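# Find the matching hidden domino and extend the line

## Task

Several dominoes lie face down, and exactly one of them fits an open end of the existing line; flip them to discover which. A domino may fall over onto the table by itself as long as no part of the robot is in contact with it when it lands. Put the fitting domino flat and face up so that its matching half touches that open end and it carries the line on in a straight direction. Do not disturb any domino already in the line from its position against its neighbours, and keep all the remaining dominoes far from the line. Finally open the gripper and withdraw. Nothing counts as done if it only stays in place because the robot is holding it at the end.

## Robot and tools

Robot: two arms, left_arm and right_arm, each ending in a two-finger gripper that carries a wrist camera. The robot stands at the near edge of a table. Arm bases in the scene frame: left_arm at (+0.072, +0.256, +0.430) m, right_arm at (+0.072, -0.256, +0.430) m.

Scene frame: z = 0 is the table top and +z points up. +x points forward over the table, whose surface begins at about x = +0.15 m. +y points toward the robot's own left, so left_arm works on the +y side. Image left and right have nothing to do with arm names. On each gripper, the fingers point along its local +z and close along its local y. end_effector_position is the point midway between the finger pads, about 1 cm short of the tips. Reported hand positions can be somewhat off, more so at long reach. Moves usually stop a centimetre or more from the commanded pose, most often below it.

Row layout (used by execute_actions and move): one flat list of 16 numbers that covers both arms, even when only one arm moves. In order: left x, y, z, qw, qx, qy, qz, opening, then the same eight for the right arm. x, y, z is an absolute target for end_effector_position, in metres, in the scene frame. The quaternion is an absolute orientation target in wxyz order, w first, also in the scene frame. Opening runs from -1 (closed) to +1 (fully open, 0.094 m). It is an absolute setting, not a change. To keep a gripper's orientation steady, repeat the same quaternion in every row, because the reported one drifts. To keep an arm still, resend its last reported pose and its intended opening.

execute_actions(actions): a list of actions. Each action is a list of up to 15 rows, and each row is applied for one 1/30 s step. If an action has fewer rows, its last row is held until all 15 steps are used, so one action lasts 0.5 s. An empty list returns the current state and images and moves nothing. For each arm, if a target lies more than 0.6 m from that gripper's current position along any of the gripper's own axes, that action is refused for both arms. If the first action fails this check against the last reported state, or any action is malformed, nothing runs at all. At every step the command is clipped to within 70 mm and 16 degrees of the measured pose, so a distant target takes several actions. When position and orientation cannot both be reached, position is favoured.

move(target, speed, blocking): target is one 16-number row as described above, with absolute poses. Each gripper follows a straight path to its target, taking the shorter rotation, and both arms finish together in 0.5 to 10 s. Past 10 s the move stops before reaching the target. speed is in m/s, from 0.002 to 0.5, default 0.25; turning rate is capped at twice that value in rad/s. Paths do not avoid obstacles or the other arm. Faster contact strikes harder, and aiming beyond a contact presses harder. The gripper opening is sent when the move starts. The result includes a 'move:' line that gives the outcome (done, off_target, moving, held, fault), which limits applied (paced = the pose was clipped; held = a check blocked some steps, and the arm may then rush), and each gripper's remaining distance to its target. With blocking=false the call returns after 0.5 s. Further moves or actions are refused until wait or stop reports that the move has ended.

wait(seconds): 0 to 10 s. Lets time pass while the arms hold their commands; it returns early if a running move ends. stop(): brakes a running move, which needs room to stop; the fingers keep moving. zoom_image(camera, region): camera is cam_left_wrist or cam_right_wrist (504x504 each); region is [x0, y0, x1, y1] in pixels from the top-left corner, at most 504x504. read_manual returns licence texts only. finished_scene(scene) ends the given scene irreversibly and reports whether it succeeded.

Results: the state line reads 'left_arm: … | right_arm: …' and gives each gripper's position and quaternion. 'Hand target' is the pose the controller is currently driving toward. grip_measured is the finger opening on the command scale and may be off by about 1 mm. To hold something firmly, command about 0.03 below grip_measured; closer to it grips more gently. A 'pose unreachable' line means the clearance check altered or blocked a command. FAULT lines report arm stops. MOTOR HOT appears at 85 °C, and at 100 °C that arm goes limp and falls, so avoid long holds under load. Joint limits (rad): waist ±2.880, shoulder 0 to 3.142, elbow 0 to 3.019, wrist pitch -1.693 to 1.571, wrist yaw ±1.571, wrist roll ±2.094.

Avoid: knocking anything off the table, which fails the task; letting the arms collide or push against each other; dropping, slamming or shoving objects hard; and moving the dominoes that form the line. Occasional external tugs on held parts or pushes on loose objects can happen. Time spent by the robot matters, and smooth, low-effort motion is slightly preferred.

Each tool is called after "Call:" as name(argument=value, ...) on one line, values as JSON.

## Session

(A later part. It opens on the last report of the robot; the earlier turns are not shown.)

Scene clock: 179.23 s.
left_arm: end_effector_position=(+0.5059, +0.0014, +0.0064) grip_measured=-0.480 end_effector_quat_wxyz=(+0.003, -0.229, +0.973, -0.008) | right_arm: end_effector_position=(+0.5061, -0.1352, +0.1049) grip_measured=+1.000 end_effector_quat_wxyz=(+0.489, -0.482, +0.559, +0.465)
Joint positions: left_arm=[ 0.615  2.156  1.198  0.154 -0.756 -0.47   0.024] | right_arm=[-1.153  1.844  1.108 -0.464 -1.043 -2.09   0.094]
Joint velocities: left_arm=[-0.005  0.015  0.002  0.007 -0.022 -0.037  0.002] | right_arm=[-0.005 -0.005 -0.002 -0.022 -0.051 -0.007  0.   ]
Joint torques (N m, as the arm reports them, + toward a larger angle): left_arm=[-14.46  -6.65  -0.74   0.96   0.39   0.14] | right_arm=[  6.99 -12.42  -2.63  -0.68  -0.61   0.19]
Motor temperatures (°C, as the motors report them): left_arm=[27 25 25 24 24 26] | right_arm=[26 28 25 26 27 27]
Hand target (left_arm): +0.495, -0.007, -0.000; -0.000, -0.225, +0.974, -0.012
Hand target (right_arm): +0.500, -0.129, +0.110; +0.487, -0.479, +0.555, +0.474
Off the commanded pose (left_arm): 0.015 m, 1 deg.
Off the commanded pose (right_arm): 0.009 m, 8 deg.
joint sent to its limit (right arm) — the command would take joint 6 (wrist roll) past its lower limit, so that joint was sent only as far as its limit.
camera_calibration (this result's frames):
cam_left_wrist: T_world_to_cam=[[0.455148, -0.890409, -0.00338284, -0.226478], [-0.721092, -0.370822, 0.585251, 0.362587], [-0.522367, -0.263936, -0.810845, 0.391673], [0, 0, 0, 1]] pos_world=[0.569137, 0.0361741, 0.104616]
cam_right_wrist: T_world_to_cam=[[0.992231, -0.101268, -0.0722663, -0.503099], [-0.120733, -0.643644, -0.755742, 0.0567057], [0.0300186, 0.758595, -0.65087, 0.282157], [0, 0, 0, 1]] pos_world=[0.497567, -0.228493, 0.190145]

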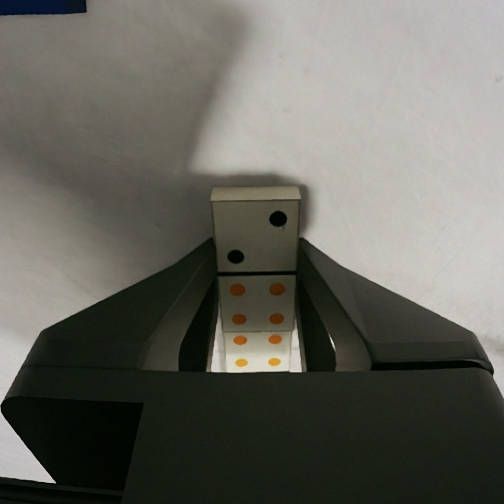

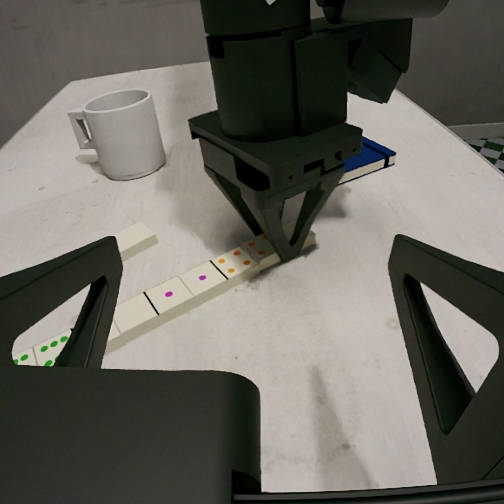

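Aligned and touching; releasing and lifting.

Call:
execute_actions(actions=[[[0.4955,-0.007,-0.001,0,-0.225,0.974,-0.012,-0.44,0.5,-0.13,0.11,0.5,-0.5,0.5,0.5,1]],[[0.4955,-0.007,-0.001,0,-0.225,0.974,-0.012,0.3,0.5,-0.13,0.11,0.5,-0.5,0.5,0.5,1]]])

Call:
move(target=[0.505,0.0,0.09,0,-0.228,0.974,0,0.3,0.506,-0.135,0.105,0.489,-0.482,0.559,0.465,1], speed=0.15)

Call:
move(target=[0.5,0.1,0.24,0.1,0,0.99,0,1,0.5,-0.25,0.2,0.2,-0.3,0.93,0,1], speed=0.4)

Call:
zoom_image(camera="cam_left_wrist", region=[250,50,504,350])

Scene clock: 188.07 s.
left_arm: end_effector_position=(+0.5072, -0.0016, +0.0075) grip_measured=+0.298 end_effector_quat_wxyz=(+0.004, -0.230, +0.973, -0.014) | right_arm: end_effector_position=(+0.5061, -0.1352, +0.1049) grip_measured=+1.000 end_effector_quat_wxyz=(+0.489, -0.482, +0.559, +0.465)
Joint positions: left_arm=[ 0.613  2.156  1.199  0.158 -0.747 -0.47   0.061] | right_arm=[-1.153  1.844  1.108 -0.464 -1.043 -2.09   0.094]
Joint velocities: left_arm=[ 0.015 -0.015  0.007 -0.002 -0.066  0.051 -0.001] | right_arm=[-0.015 -0.005  0.017 -0.017  0.037 -0.066  0.   ]
Joint torques (N m, as the arm reports them, + toward a larger angle): left_arm=[-14.94  -6.44  -0.63   0.84   0.06   0.15] | right_arm=[  6.9  -12.46  -2.45  -0.8   -0.62   0.16]
Motor temperatures (°C, as the motors report them): left_arm=[27 25 25 24 24 26] | right_arm=[26 28 25 26 27 27]
Hand target (left_arm): +0.495, -0.007, -0.000; -0.000, -0.225, +0.974, -0.012
Hand target (right_arm): +0.500, -0.129, +0.110; +0.487, -0.479, +0.555, +0.474
Off the commanded pose (left_arm): 0.015 m, 1 deg.
Off the commanded pose (right_arm): 0.009 m, 8 deg.
joint sent to its limit (right arm) — the command would take joint 6 (wrist roll) past its lower limit, so that joint was sent only as far as its limit.
camera_calibration (this result's frames):
cam_left_wrist: T_world_to_cam=[[0.456874, -0.889489, 0.00866557, -0.230703], [-0.723192, -0.365751, 0.585849, 0.362875], [-0.517937, -0.273926, -0.810374, 0.390182], [0, 0, 0, 1]] pos_world=[0.56992, 0.0343953, 0.105602]
cam_right_wrist: T_world_to_cam=[[0.992231, -0.101268, -0.0722663, -0.503099], [-0.120733, -0.643644, -0.755742, 0.0567057], [0.0300186, 0.758595, -0.65087, 0.282157], [0, 0, 0, 1]] pos_world=[0.497567, -0.228493, 0.190145]

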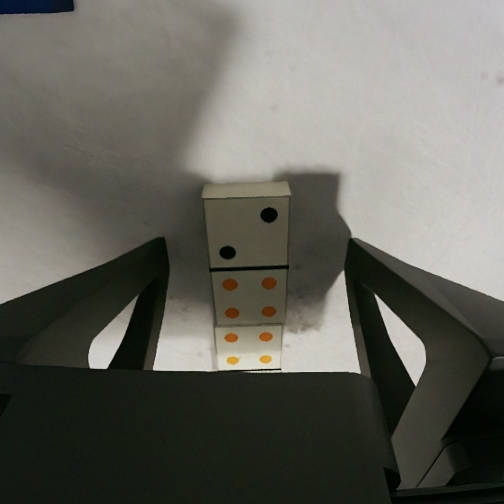

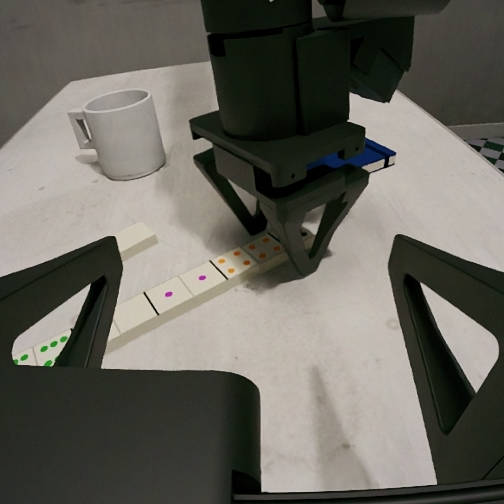

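Scene clock: 189.03 s.
left_arm: end_effector_position=(+0.5084, -0.0041, +0.0884) grip_measured=+0.299 end_effector_quat_wxyz=(+0.006, -0.225, +0.974, -0.003) | right_arm: end_effector_position=(+0.5061, -0.1352, +0.1049) grip_measured=+1.000 end_effector_quat_wxyz=(+0.489, -0.482, +0.559, +0.465)
Joint positions: left_arm=[ 0.497  2.017  1.105  0.021 -0.846 -0.586  0.061] | right_arm=[-1.153  1.844  1.108 -0.464 -1.043 -2.09   0.094]
Joint velocities: left_arm=[-0.024 -0.005 -0.022 -0.022 -0.051 -0.051 -0.001] | right_arm=[-0.024 -0.005 -0.012 -0.022 -0.037  0.007  0.   ]
Joint torques (N m, as the arm reports them, + toward a larger angle): left_arm=[-13.96  -8.85  -0.37  -0.46  -0.15   0.05] | right_arm=[  6.44 -12.15  -1.69  -0.23  -0.53   0.2 ]
Motor temperatures (°C, as the motors report them): left_arm=[27 25 25 24 24 26] | right_arm=[26 28 25 26 27 27]
Hand target (left_arm): +0.507, +0.000, +0.090; +0.002, -0.227, +0.974, +0.001
Hand target (right_arm): +0.506, -0.135, +0.105; +0.489, -0.482, +0.559, +0.465
Off the commanded pose (left_arm): 0.006 m, 1 deg.
Off the commanded pose (right_arm): 0.000 m, 0 deg.
move: done
camera_calibration (this result's frames):
cam_left_wrist: T_world_to_cam=[[0.448179, -0.893877, -0.0109319, -0.228026], [-0.726626, -0.37139, 0.578001, 0.317734], [-0.520721, -0.251104, -0.815963, 0.457697], [0, 0, 0, 1]] pos_world=[0.571403, 0.0291055, 0.187321]
cam_right_wrist: T_world_to_cam=[[0.992231, -0.101268, -0.0722663, -0.503099], [-0.120733, -0.643644, -0.755742, 0.0567057], [0.0300186, 0.758595, -0.65087, 0.282157], [0, 0, 0, 1]] pos_world=[0.497567, -0.228493, 0.190145]

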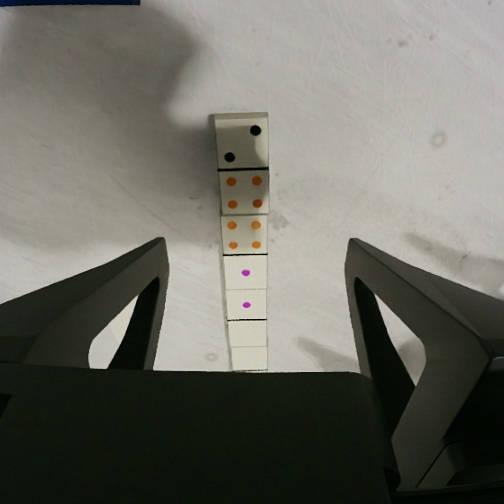

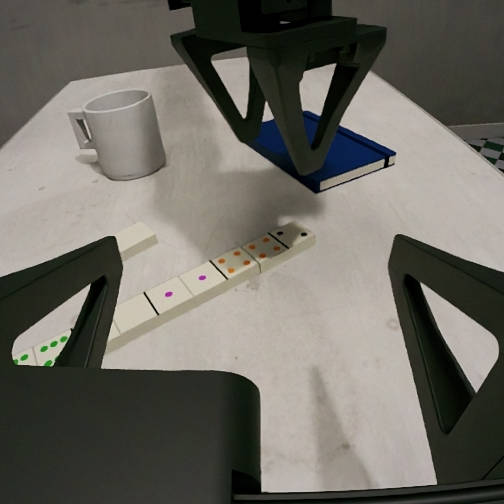

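Scene clock: 191.37 s.
left_arm: end_effector_position=(+0.4997, +0.0993, +0.2340) grip_measured=+0.999 end_effector_quat_wxyz=(+0.092, +0.003, +0.996, +0.005) | right_arm: end_effector_position=(+0.4989, -0.2513, +0.1990) grip_measured=+1.000 end_effector_quat_wxyz=(+0.195, -0.297, +0.935, -0.001)
Joint positions: left_arm=[ 0.382  1.525  0.699  0.103 -0.953 -0.046  0.094] | right_arm=[-0.835  1.209  0.447  0.446  0.393 -0.977  0.094]
Joint velocities: left_arm=[-0.015  0.005 -0.007 -0.002  0.007  0.022 -0.   ] | right_arm=[-0.005 -0.005 -0.002  0.007  0.022  0.051  0.   ]
Joint torques (N m, as the arm reports them, + toward a larger angle): left_arm=[-10.9   -6.5    0.99   1.14  -0.07   0.21] | right_arm=[  5.24 -10.06  -0.36   0.69  -0.18   0.34]
Motor temperatures (°C, as the motors report them): left_arm=[27 25 25 24 24 26] | right_arm=[26 28 25 26 27 27]
Hand target (left_arm): +0.504, +0.099, +0.240; +0.101, +0.000, +0.995, +0.002
Hand target (right_arm): +0.500, -0.251, +0.204; +0.198, -0.293, +0.935, +0.001
Off the commanded pose (left_arm): 0.006 m, 1 deg.
Off the commanded pose (right_arm): 0.002 m, 1 deg.
move: done
camera_calibration (this result's frames):
cam_left_wrist: T_world_to_cam=[[0.00835006, -0.999599, -0.0270515, 0.103947], [-0.903332, -0.0191425, 0.428515, 0.353974], [-0.428861, 0.0208583, -0.90313, 0.545415], [0, 0, 0, 1]] pos_world=[0.552795, 0.0993053, 0.343709]
cam_right_wrist: T_world_to_cam=[[0.53916, -0.83558, 0.105412, -0.494796], [-0.829162, -0.504697, 0.240356, 0.242305], [-0.147636, -0.216994, -0.964944, 0.337578], [0, 0, 0, 1]] pos_world=[0.517523, -0.217899, 0.319661]

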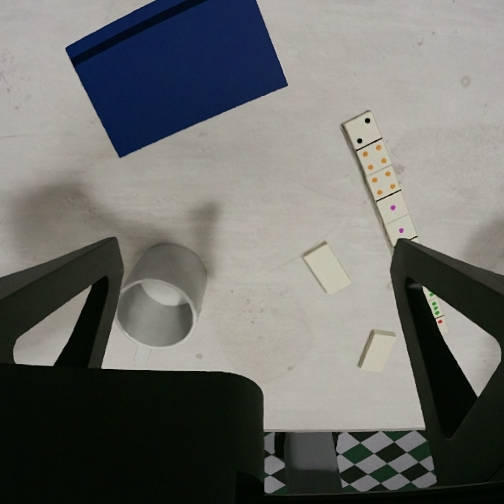

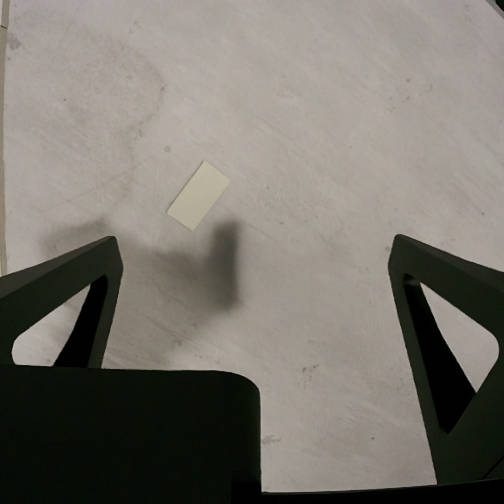

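Region (250, 50, 504, 350) of cam_left_wrist's 504x504 image, scaled by 1.680, with more detail than that image has; it fills the left 427 columns of this view, and the rest is white.

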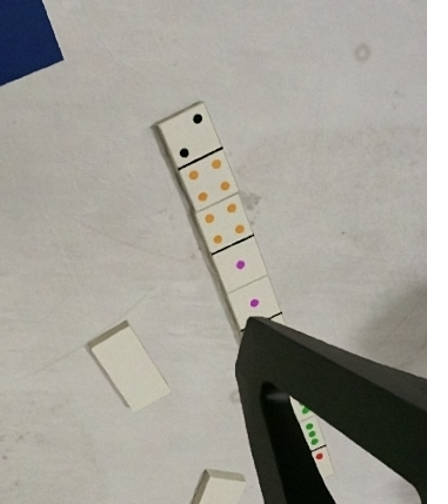

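Call:
finished_scene(scene=1)

The scene is finished: the task was done.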